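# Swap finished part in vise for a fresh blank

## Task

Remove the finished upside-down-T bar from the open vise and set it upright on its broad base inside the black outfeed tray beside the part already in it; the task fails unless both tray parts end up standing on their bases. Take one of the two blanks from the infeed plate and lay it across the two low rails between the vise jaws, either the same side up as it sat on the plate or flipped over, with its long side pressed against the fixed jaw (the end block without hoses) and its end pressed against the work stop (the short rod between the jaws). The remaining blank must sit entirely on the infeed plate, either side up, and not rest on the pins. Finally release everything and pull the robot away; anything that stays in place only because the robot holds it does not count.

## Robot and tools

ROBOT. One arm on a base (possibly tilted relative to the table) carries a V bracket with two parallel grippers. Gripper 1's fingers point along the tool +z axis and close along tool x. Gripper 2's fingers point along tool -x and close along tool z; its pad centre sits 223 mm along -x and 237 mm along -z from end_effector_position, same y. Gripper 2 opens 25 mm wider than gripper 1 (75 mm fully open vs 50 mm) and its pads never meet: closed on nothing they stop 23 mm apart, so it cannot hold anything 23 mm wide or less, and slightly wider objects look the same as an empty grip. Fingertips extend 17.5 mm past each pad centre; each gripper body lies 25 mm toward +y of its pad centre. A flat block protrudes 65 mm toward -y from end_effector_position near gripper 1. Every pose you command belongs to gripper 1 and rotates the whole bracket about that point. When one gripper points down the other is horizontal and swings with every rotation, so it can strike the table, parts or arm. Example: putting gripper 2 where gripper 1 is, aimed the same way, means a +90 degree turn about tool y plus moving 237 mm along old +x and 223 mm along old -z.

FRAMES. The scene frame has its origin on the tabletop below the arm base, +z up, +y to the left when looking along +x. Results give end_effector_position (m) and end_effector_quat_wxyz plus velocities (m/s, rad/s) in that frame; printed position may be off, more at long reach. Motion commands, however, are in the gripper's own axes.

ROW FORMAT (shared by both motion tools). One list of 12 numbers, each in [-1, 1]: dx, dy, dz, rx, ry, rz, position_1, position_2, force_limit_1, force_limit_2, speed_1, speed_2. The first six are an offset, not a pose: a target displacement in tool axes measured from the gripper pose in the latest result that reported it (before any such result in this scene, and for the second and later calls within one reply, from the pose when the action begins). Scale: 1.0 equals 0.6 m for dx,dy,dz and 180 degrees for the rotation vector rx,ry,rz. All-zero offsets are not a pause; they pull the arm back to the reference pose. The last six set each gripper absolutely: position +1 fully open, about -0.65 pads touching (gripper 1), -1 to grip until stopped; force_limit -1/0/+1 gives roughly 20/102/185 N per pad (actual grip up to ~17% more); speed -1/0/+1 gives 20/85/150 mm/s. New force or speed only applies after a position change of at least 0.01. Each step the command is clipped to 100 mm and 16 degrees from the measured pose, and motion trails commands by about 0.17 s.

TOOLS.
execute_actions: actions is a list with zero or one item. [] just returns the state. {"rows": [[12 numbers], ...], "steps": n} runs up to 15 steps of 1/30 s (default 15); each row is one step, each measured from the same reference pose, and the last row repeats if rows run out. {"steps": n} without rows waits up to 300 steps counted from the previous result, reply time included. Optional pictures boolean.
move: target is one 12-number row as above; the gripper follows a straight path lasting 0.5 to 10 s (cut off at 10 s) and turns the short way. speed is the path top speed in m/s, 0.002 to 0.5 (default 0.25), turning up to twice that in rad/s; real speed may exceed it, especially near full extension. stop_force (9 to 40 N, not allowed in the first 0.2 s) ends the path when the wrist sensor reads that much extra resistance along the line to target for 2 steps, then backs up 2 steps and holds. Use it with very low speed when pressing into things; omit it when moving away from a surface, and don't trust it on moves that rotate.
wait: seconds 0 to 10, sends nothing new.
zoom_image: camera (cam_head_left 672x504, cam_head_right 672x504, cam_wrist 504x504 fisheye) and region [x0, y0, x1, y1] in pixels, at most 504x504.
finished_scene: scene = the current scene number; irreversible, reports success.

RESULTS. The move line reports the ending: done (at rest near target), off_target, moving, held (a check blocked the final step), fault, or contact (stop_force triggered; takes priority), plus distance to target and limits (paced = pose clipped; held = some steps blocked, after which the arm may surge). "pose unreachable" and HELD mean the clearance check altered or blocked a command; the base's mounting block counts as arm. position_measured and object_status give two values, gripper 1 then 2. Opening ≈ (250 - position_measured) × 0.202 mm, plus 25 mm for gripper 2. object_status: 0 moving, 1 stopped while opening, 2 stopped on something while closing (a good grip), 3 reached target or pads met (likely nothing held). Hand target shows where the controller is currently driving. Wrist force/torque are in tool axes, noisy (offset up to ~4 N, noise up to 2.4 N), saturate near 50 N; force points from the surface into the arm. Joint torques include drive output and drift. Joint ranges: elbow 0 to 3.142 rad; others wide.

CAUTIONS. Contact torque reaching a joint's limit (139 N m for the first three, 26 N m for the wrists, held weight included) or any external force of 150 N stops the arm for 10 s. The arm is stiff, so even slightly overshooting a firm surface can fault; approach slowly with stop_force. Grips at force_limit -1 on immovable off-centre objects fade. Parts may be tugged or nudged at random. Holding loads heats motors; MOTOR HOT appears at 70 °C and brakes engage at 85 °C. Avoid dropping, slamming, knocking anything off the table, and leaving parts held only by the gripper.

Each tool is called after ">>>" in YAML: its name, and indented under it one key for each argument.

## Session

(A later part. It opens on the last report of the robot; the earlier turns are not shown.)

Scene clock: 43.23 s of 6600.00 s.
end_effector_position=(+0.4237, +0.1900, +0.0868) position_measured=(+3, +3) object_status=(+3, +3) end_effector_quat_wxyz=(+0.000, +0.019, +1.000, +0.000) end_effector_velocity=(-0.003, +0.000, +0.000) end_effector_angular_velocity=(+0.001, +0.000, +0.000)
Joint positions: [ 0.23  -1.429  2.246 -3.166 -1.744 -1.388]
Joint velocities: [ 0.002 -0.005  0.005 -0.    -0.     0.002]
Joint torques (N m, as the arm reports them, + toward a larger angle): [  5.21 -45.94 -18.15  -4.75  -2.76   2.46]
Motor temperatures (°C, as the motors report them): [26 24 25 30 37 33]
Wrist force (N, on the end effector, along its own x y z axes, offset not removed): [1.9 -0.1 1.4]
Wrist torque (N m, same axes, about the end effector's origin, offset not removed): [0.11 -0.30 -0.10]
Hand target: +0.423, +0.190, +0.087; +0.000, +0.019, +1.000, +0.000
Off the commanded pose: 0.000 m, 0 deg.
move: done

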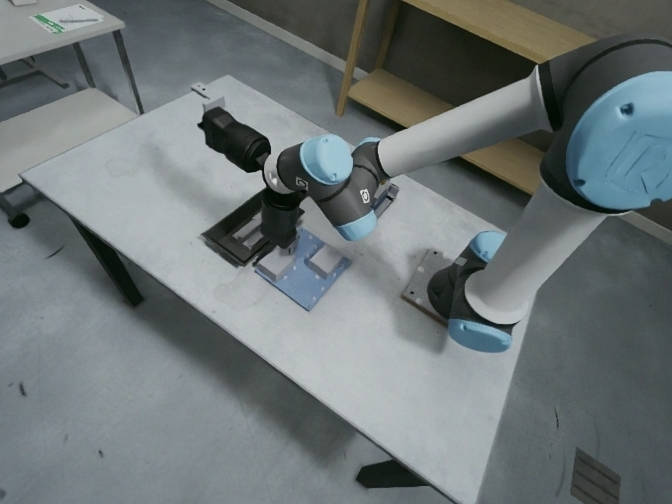

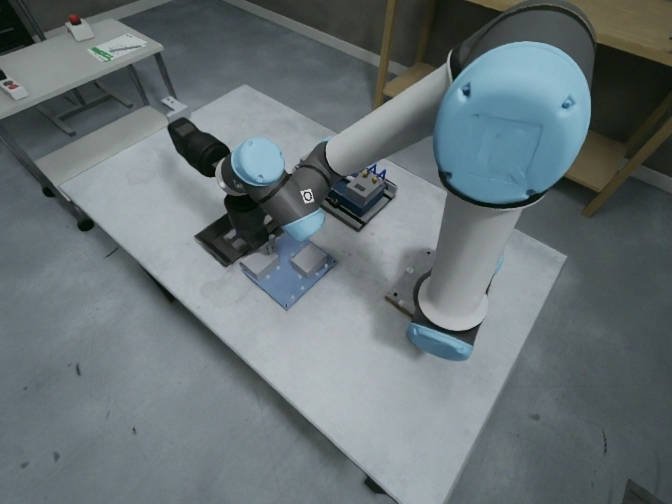

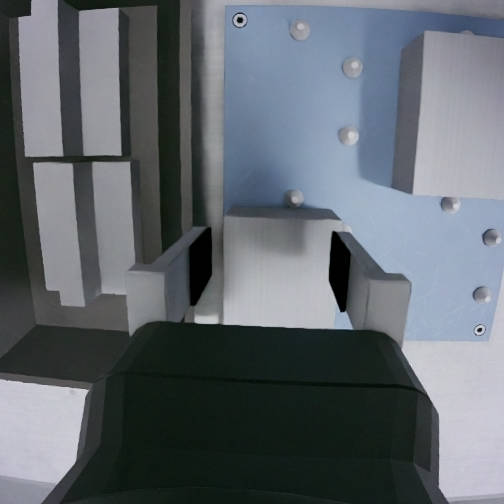

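>>> move:
  target: [0.007,0.013,-0.108,0,0,0,1,1,0,0,0,0]

>>> move:
  target: [0.395,0,-0.3717,0,0.5,0,1,0.6,0,0,0,0]

>>> move:
  target: [-0.173,0,0,0,0,0,1,0.6,0,0,0,0]
  speed: 0.08
  stop_force: 12

>>> move:
  target: [0,0,0,0,0,0,1,-1,0,0,0,0]

>>> move:
  target: [0.17,0,0,0,0,0,1,-1,0,0,0,0]
  speed: 0.12

>>> move:
  target: [0,-0.61,-0.155,0,0,0,1,-1,0,0,0,0]

>>> move:
  target: [-0.08,0,0,0,0,0,1,-1,0,0,0,0]
  speed: 0.006
  stop_force: 10

>>> move:
  target: [0.002,0,0,0,0,0,1,-1,0,0,0,0]
  speed: 0.01

Scene clock: 58.57 s of 6600.00 s.
end_effector_position=(+0.4197, +0.1978, +0.1512) position_measured=(+3, +3) object_status=(+3, +3) end_effector_quat_wxyz=(+0.000, +0.019, +1.000, +0.000) end_effector_velocity=(+0.000, +0.000, +0.003) end_effector_angular_velocity=(-0.000, -0.000, -0.000)
Joint positions: [ 0.25  -1.553  2.166 -2.959 -1.759 -1.373]
Joint velocities: [ 0.001 -0.004 -0.005  0.009 -0.001  0.   ]
Joint torques (N m, as the arm reports them, + toward a larger angle): [  7.43 -43.6  -35.24  -4.82  -2.68   2.1 ]
Motor temperatures (°C, as the motors report them): [26 24 25 30 37 33]
Wrist force (N, on the end effector, along its own x y z axes, offset not removed): [2.7 0.1 2.6]
Wrist torque (N m, same axes, about the end effector's origin, offset not removed): [0.13 -0.49 -0.15]
Hand target: +0.420, +0.198, +0.152; +0.000, +0.019, +1.000, +0.000
Off the commanded pose: 0.000 m, 0 deg.
After step 90, 11.37 s passed at rest.
move: done

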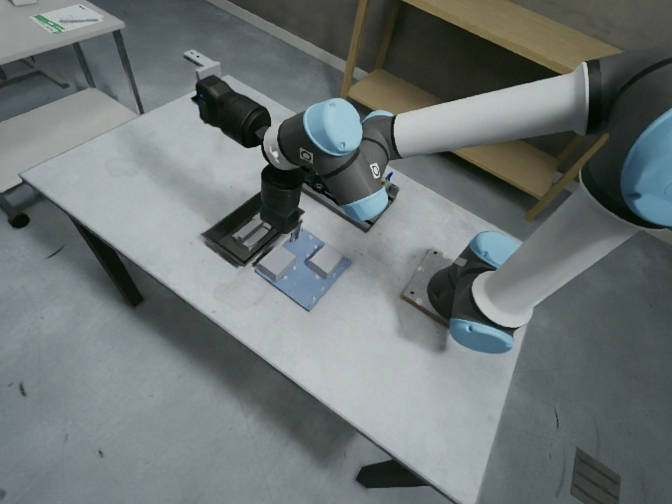

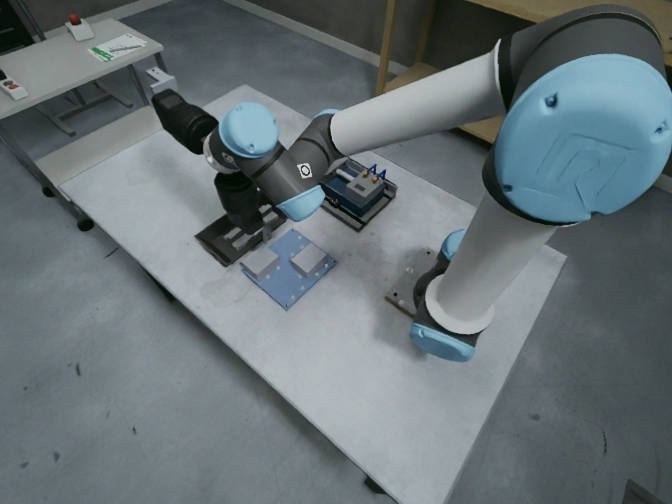

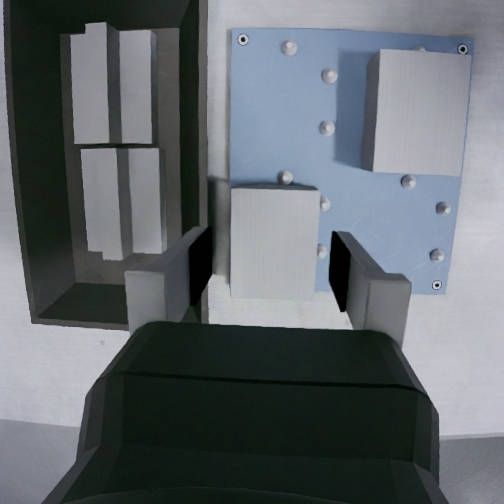

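Scene clock: 62.27 s of 6600.00 s.
end_effector_position=(+0.1830, +0.2064, +0.3741) position_measured=(+3, +63) object_status=(+3, +3) end_effector_quat_wxyz=(+0.707, -0.012, -0.707, -0.014) end_effector_velocity=(-0.002, -0.000, +0.001) end_effector_angular_velocity=(+0.001, +0.006, +0.001)
Joint positions: [ 0.187 -1.441  1.688 -1.053 -1.42  -1.428]
Joint velocities: [ 0.001 -0.002  0.003  0.005  0.001 -0.002]
Joint torques (N m, as the arm reports them, + toward a larger angle): [  6.98 -48.57 -18.81   1.66   2.67  -2.17]
Motor temperatures (°C, as the motors report them): [26 24 25 30 37 33]
Wrist force (N, on the end effector, along its own x y z axes, offset not removed): [2.3 1.1 1.2]
Wrist torque (N m, same axes, about the end effector's origin, offset not removed): [0.38 -0.39 -0.06]
Hand target: +0.183, +0.206, +0.374; +0.707, -0.012, -0.707, -0.014
Off the commanded pose: 0.000 m, 0 deg.
move: done

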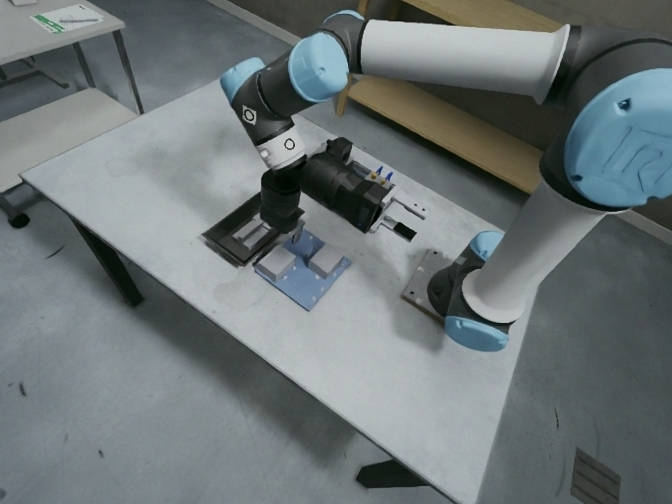

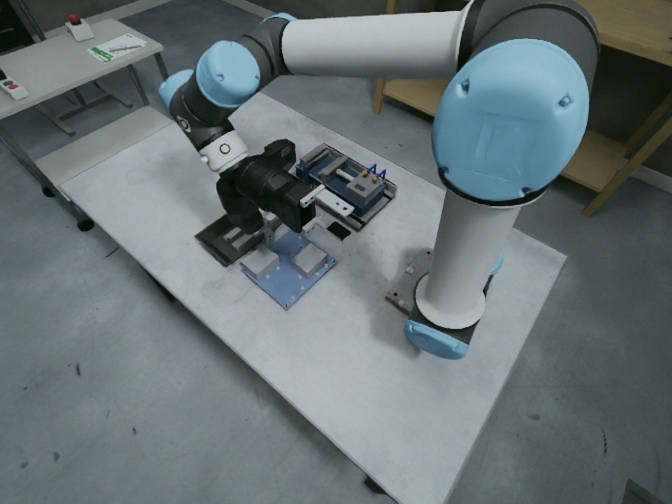

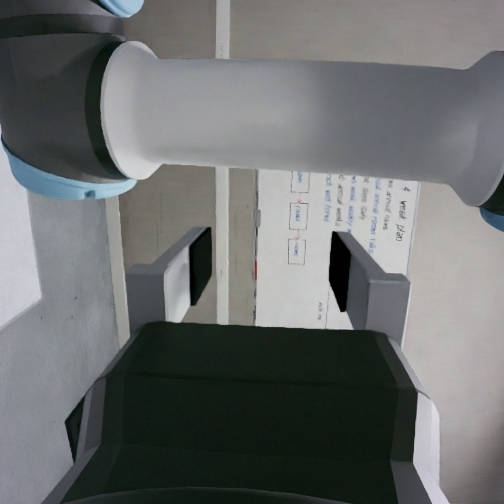

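Scene clock: 64.03 s of 6600.00 s.
end_effector_position=(+0.1832, +0.2066, +0.2706) position_measured=(+3, +63) object_status=(+3, +3) end_effector_quat_wxyz=(+0.707, -0.012, -0.707, -0.014) end_effector_velocity=(+0.000, +0.000, -0.002) end_effector_angular_velocity=(+0.001, -0.000, -0.002)
Joint positions: [ 0.189 -1.346  1.858 -1.318 -1.419 -1.427]
Joint velocities: [-0.001  0.003  0.002 -0.005  0.001  0.   ]
Joint torques (N m, as the arm reports them, + toward a larger angle): [  6.71 -24.33 -16.05  -0.62   2.51   2.42]
Motor temperatures (°C, as the motors report them): [26 24 25 30 37 33]
Wrist force (N, on the end effector, along its own x y z axes, offset not removed): [1.3 1.9 0.0]
Wrist torque (N m, same axes, about the end effector's origin, offset not removed): [0.50 -0.27 -0.10]
Hand target: +0.183, +0.207, +0.270; +0.707, -0.012, -0.707, -0.014
Off the commanded pose: 0.000 m, 0 deg.
move: done

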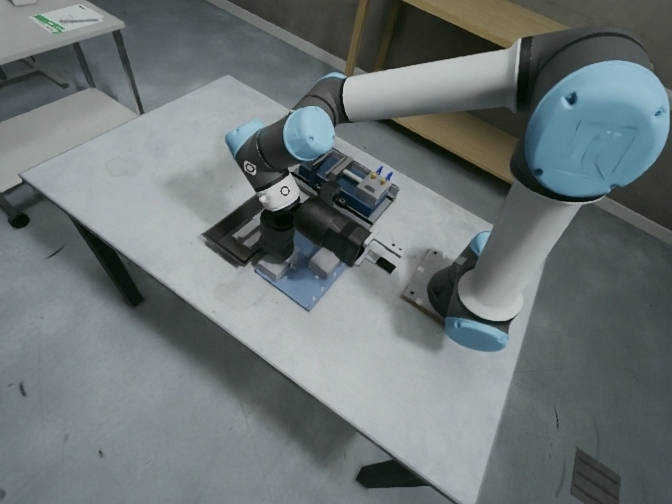

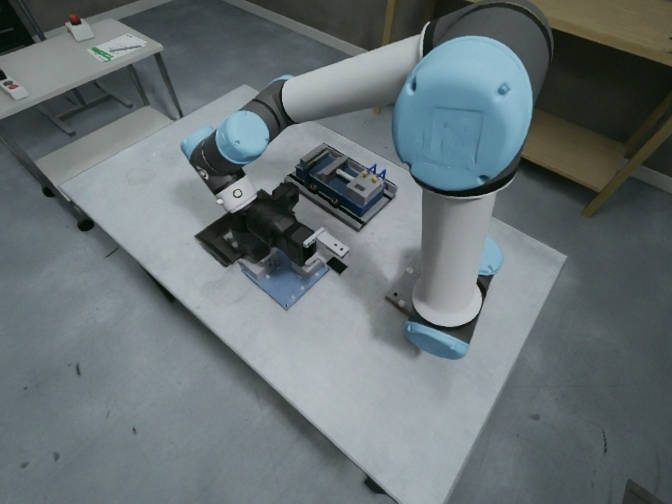

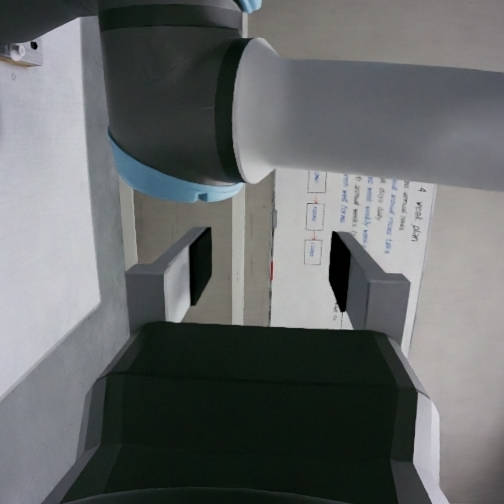

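Scene clock: 64.53 s of 6600.00 s.
end_effector_position=(+0.1832, +0.2066, +0.2705) position_measured=(+3, +96) object_status=(+3, +2) end_effector_quat_wxyz=(+0.707, -0.012, -0.707, -0.014) end_effector_velocity=(+0.000, -0.000, -0.000) end_effector_angular_velocity=(-0.001, -0.002, +0.001)
Joint positions: [ 0.189 -1.346  1.859 -1.318 -1.419 -1.427]
Joint velocities: [-0.    -0.    -0.    -0.001 -0.002  0.   ]
Joint torques (N m, as the arm reports them, + toward a larger angle): [  5.58 -39.03 -28.11   1.91   2.12   2.01]
Motor temperatures (°C, as the motors report them): [26 24 25 30 37 33]
Wrist force (N, on the end effector, along its own x y z axes, offset not removed): [-2.6 2.4 -1.8]
Wrist torque (N m, same axes, about the end effector's origin, offset not removed): [0.49 0.73 -0.03]
Hand target: +0.183, +0.207, +0.271; +0.707, -0.012, -0.707, -0.014
Off the commanded pose: 0.000 m, 0 deg.
move: done

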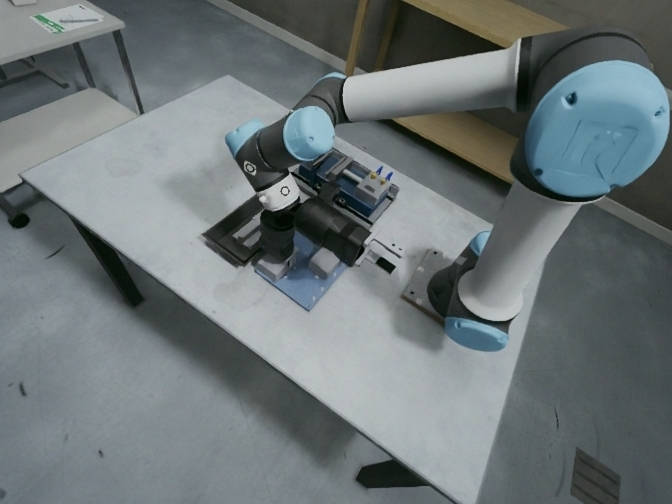

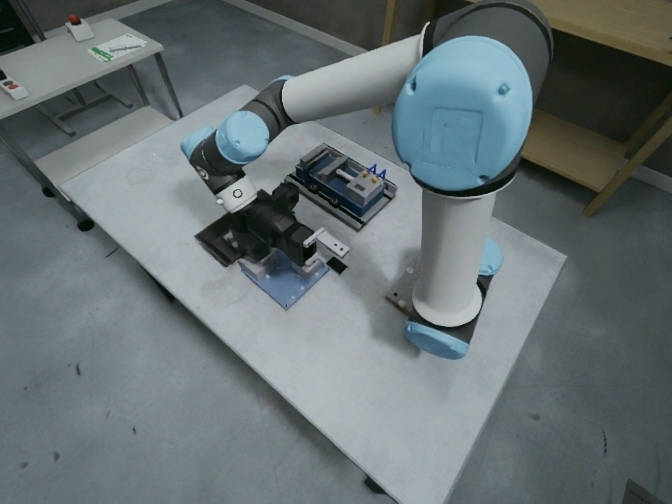

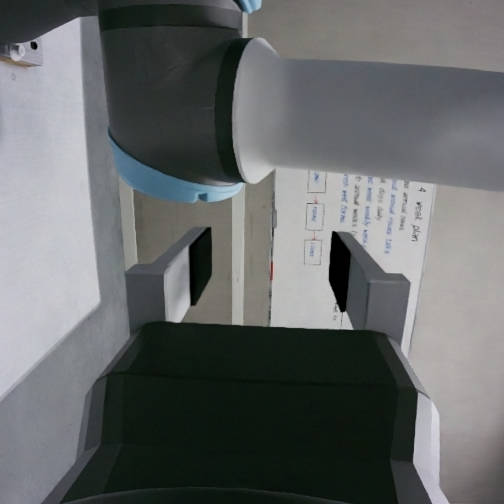

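Scene clock: 65.93 s of 6600.00 s.
end_effector_position=(+0.1830, +0.2064, +0.3723) position_measured=(+3, +96) object_status=(+3, +2) end_effector_quat_wxyz=(+0.707, -0.012, -0.707, -0.014) end_effector_velocity=(-0.000, +0.000, +0.002) end_effector_angular_velocity=(-0.000, +0.001, +0.002)
Joint positions: [ 0.187 -1.44   1.692 -1.057 -1.419 -1.428]
Joint velocities: [ 0.001 -0.001 -0.004  0.006 -0.    -0.   ]
Joint torques (N m, as the arm reports them, + toward a larger angle): [ -7.64 -48.99 -34.76   2.11  -1.32  -1.87]
Motor temperatures (°C, as the motors report them): [26 24 25 30 37 33]
Wrist force (N, on the end effector, along its own x y z axes, offset not removed): [-2.2 1.8 0.6]
Wrist torque (N m, same axes, about the end effector's origin, offset not removed): [0.47 0.59 -0.04]
Hand target: +0.183, +0.206, +0.372; +0.707, -0.012, -0.707, -0.014
Off the commanded pose: 0.000 m, 0 deg.
move: done

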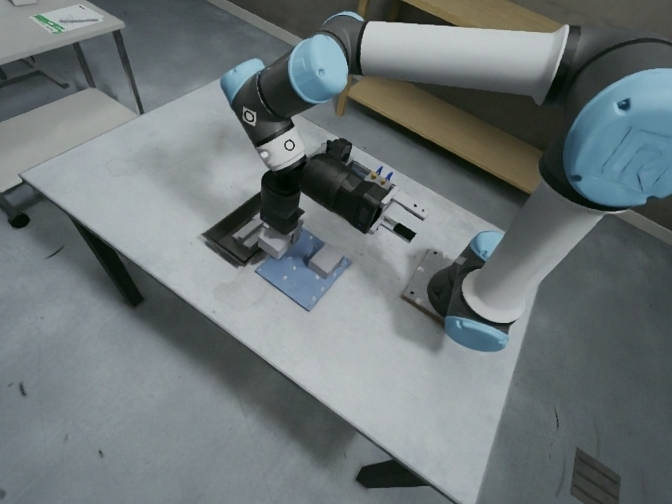

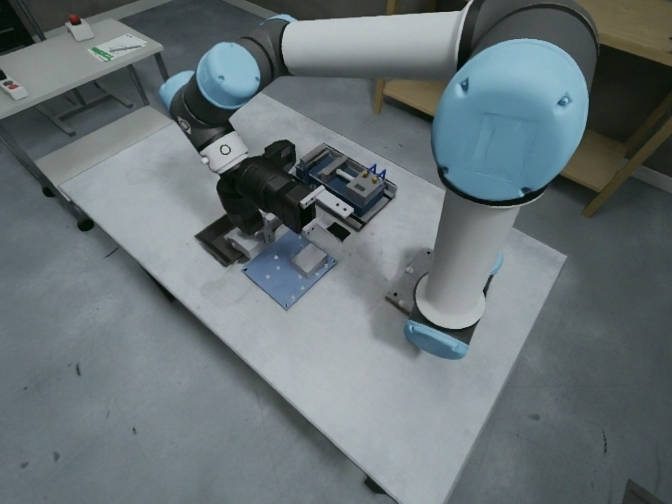

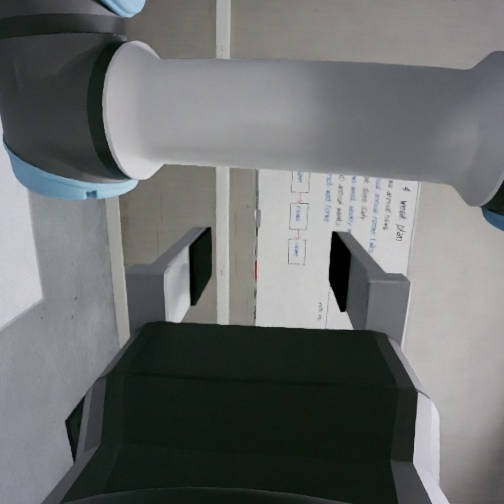

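Scene clock: 68.13 s of 6600.00 s.
end_effector_position=(+0.2619, -0.1625, +0.3718) position_measured=(+3, +96) object_status=(+3, +2) end_effector_quat_wxyz=(+0.707, -0.012, -0.707, -0.014) end_effector_velocity=(+0.001, -0.002, -0.000) end_effector_angular_velocity=(-0.001, -0.001, -0.001)
Joint positions: [-0.483 -1.321  1.562 -1.087 -1.883 -1.918]
Joint velocities: [-0.003  0.003 -0.004 -0.001 -0.002 -0.001]
Joint torques (N m, as the arm reports them, + toward a larger angle): [ -7.99 -32.38 -35.59  -0.84  -3.34  -1.99]
Motor temperatures (°C, as the motors report them): [26 24 25 30 37 33]
Wrist force (N, on the end effector, along its own x y z axes, offset not removed): [-3.1 1.7 0.5]
Wrist torque (N m, same axes, about the end effector's origin, offset not removed): [0.46 0.94 -0.07]
Hand target: +0.262, -0.163, +0.372; +0.707, -0.012, -0.707, -0.014
Off the commanded pose: 0.001 m, 0 deg.
move: done

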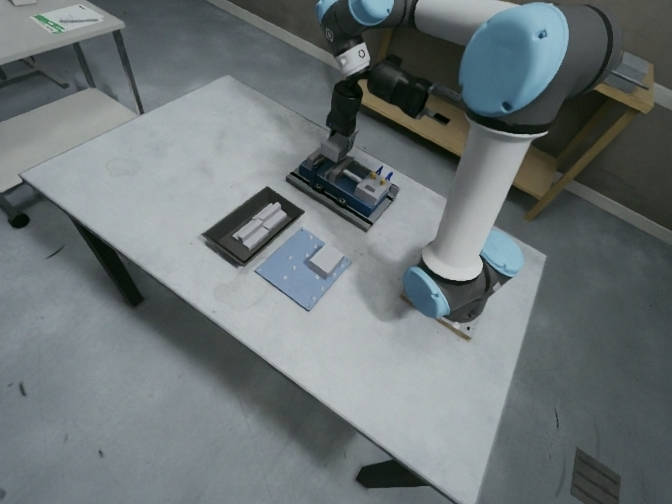

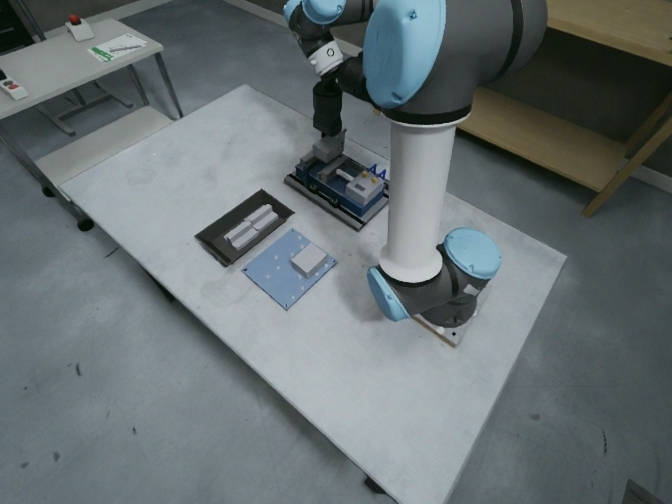

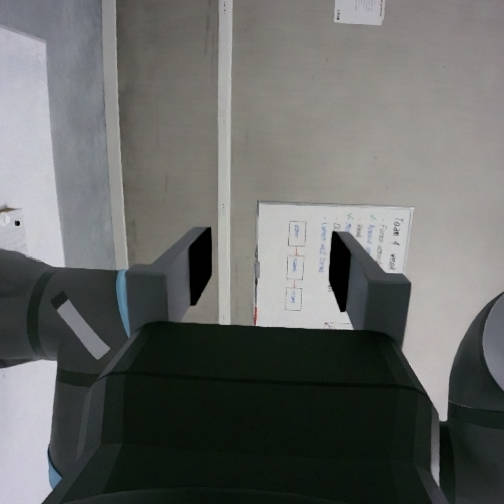

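Scene clock: 73.43 s of 6600.00 s.
end_effector_position=(+0.2620, -0.1624, +0.3423) position_measured=(+3, +96) object_status=(+3, +2) end_effector_quat_wxyz=(+0.707, -0.012, -0.707, -0.014) end_effector_velocity=(-0.000, +0.000, +0.001) end_effector_angular_velocity=(+0.001, +0.003, +0.000)
Joint positions: [-0.482 -1.302  1.615 -1.159 -1.883 -1.917]
Joint velocities: [ 0.     0.    -0.002  0.005 -0.001  0.001]
Joint torques (N m, as the arm reports them, + toward a larger angle): [  3.14 -26.53 -19.91   2.23   0.86   2.19]
Motor temperatures (°C, as the motors report them): [26 24 25 30 37 33]
Wrist force (N, on the end effector, along its own x y z axes, offset not removed): [35.2 2.3 0.4]
Wrist torque (N m, same axes, about the end effector's origin, offset not removed): [0.59 -7.94 -0.64]
Hand target: +0.262, -0.162, +0.343; +0.707, -0.012, -0.707, -0.014
Off the commanded pose: 0.019 m, 0 deg.
move: contact

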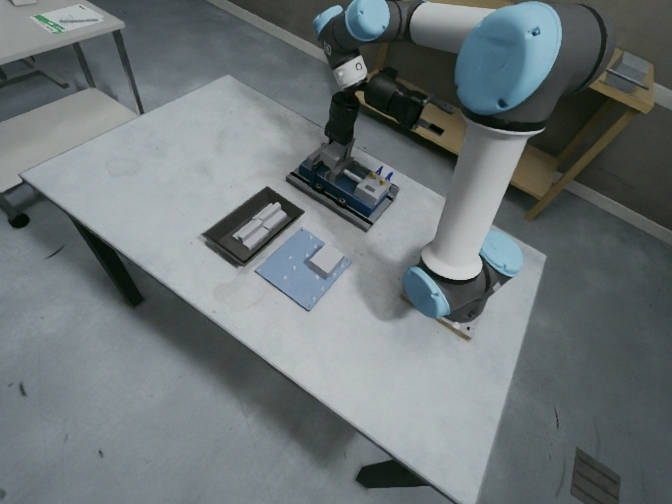

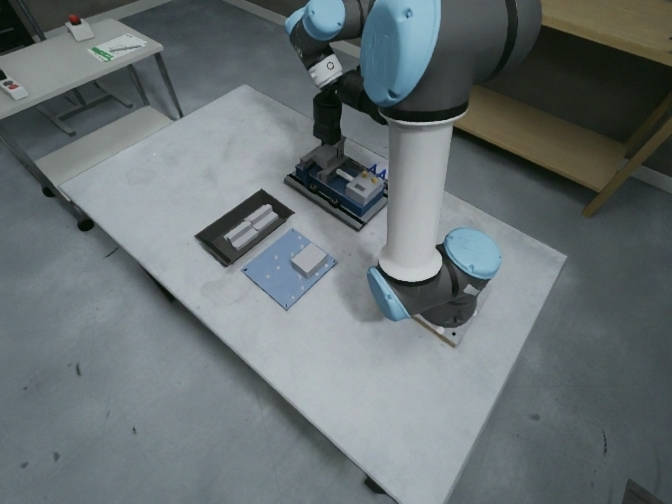

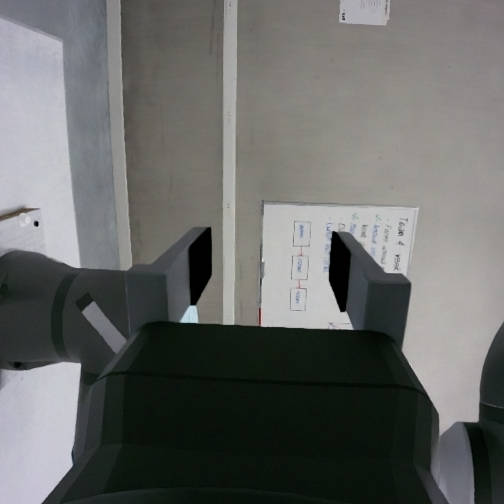

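Scene clock: 74.13 s of 6600.00 s.
end_effector_position=(+0.2620, -0.1624, +0.3434) position_measured=(+3, +96) object_status=(+3, +2) end_effector_quat_wxyz=(+0.707, -0.012, -0.707, -0.014) end_effector_velocity=(-0.001, +0.001, +0.000) end_effector_angular_velocity=(+0.002, +0.001, -0.002)
Joint positions: [-0.482 -1.303  1.613 -1.156 -1.883 -1.917]
Joint velocities: [ 0.    -0.001  0.001  0.002  0.002  0.001]
Joint torques (N m, as the arm reports them, + toward a larger angle): [  1.34 -55.87 -36.01   1.56   0.48   0.98]
Motor temperatures (°C, as the motors report them): [26 24 25 30 37 33]
Wrist force (N, on the end effector, along its own x y z axes, offset not removed): [-2.9 1.9 0.0]
Wrist torque (N m, same axes, about the end effector's origin, offset not removed): [0.46 0.77 0.00]
Hand target: +0.262, -0.162, +0.344; +0.707, -0.012, -0.707, -0.014
Off the commanded pose: 0.000 m, 0 deg.
move: done

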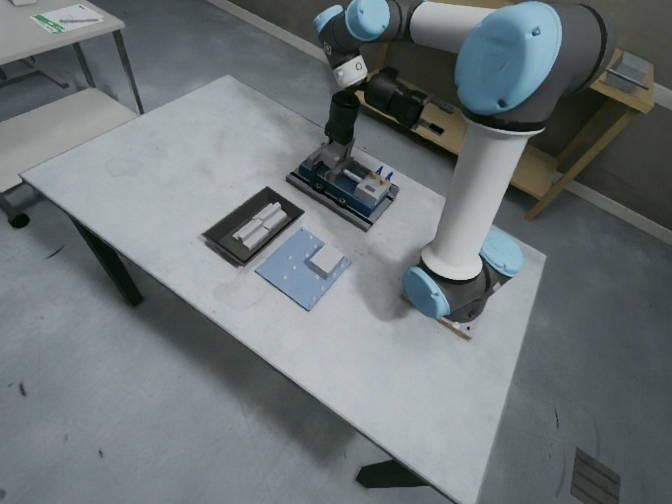

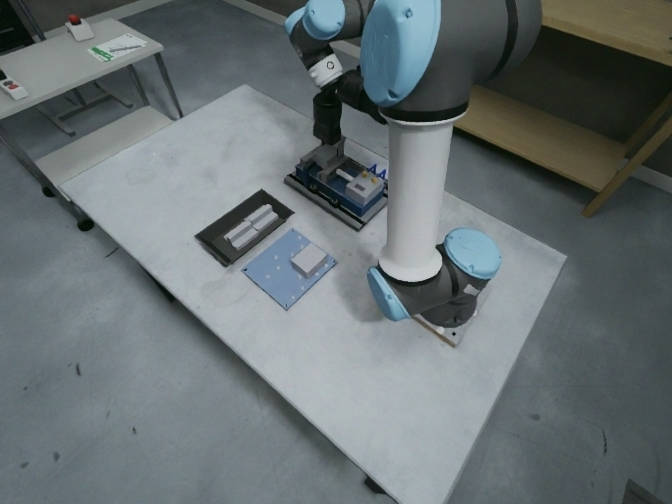

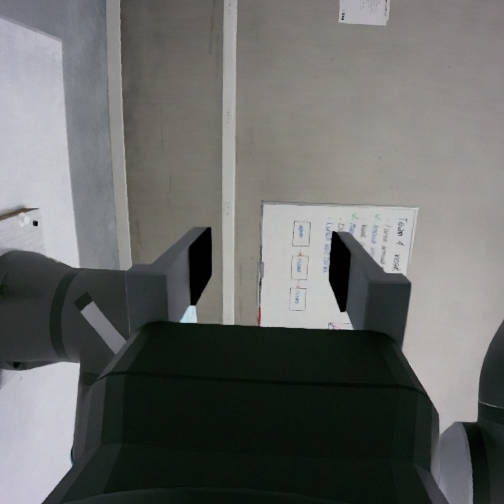

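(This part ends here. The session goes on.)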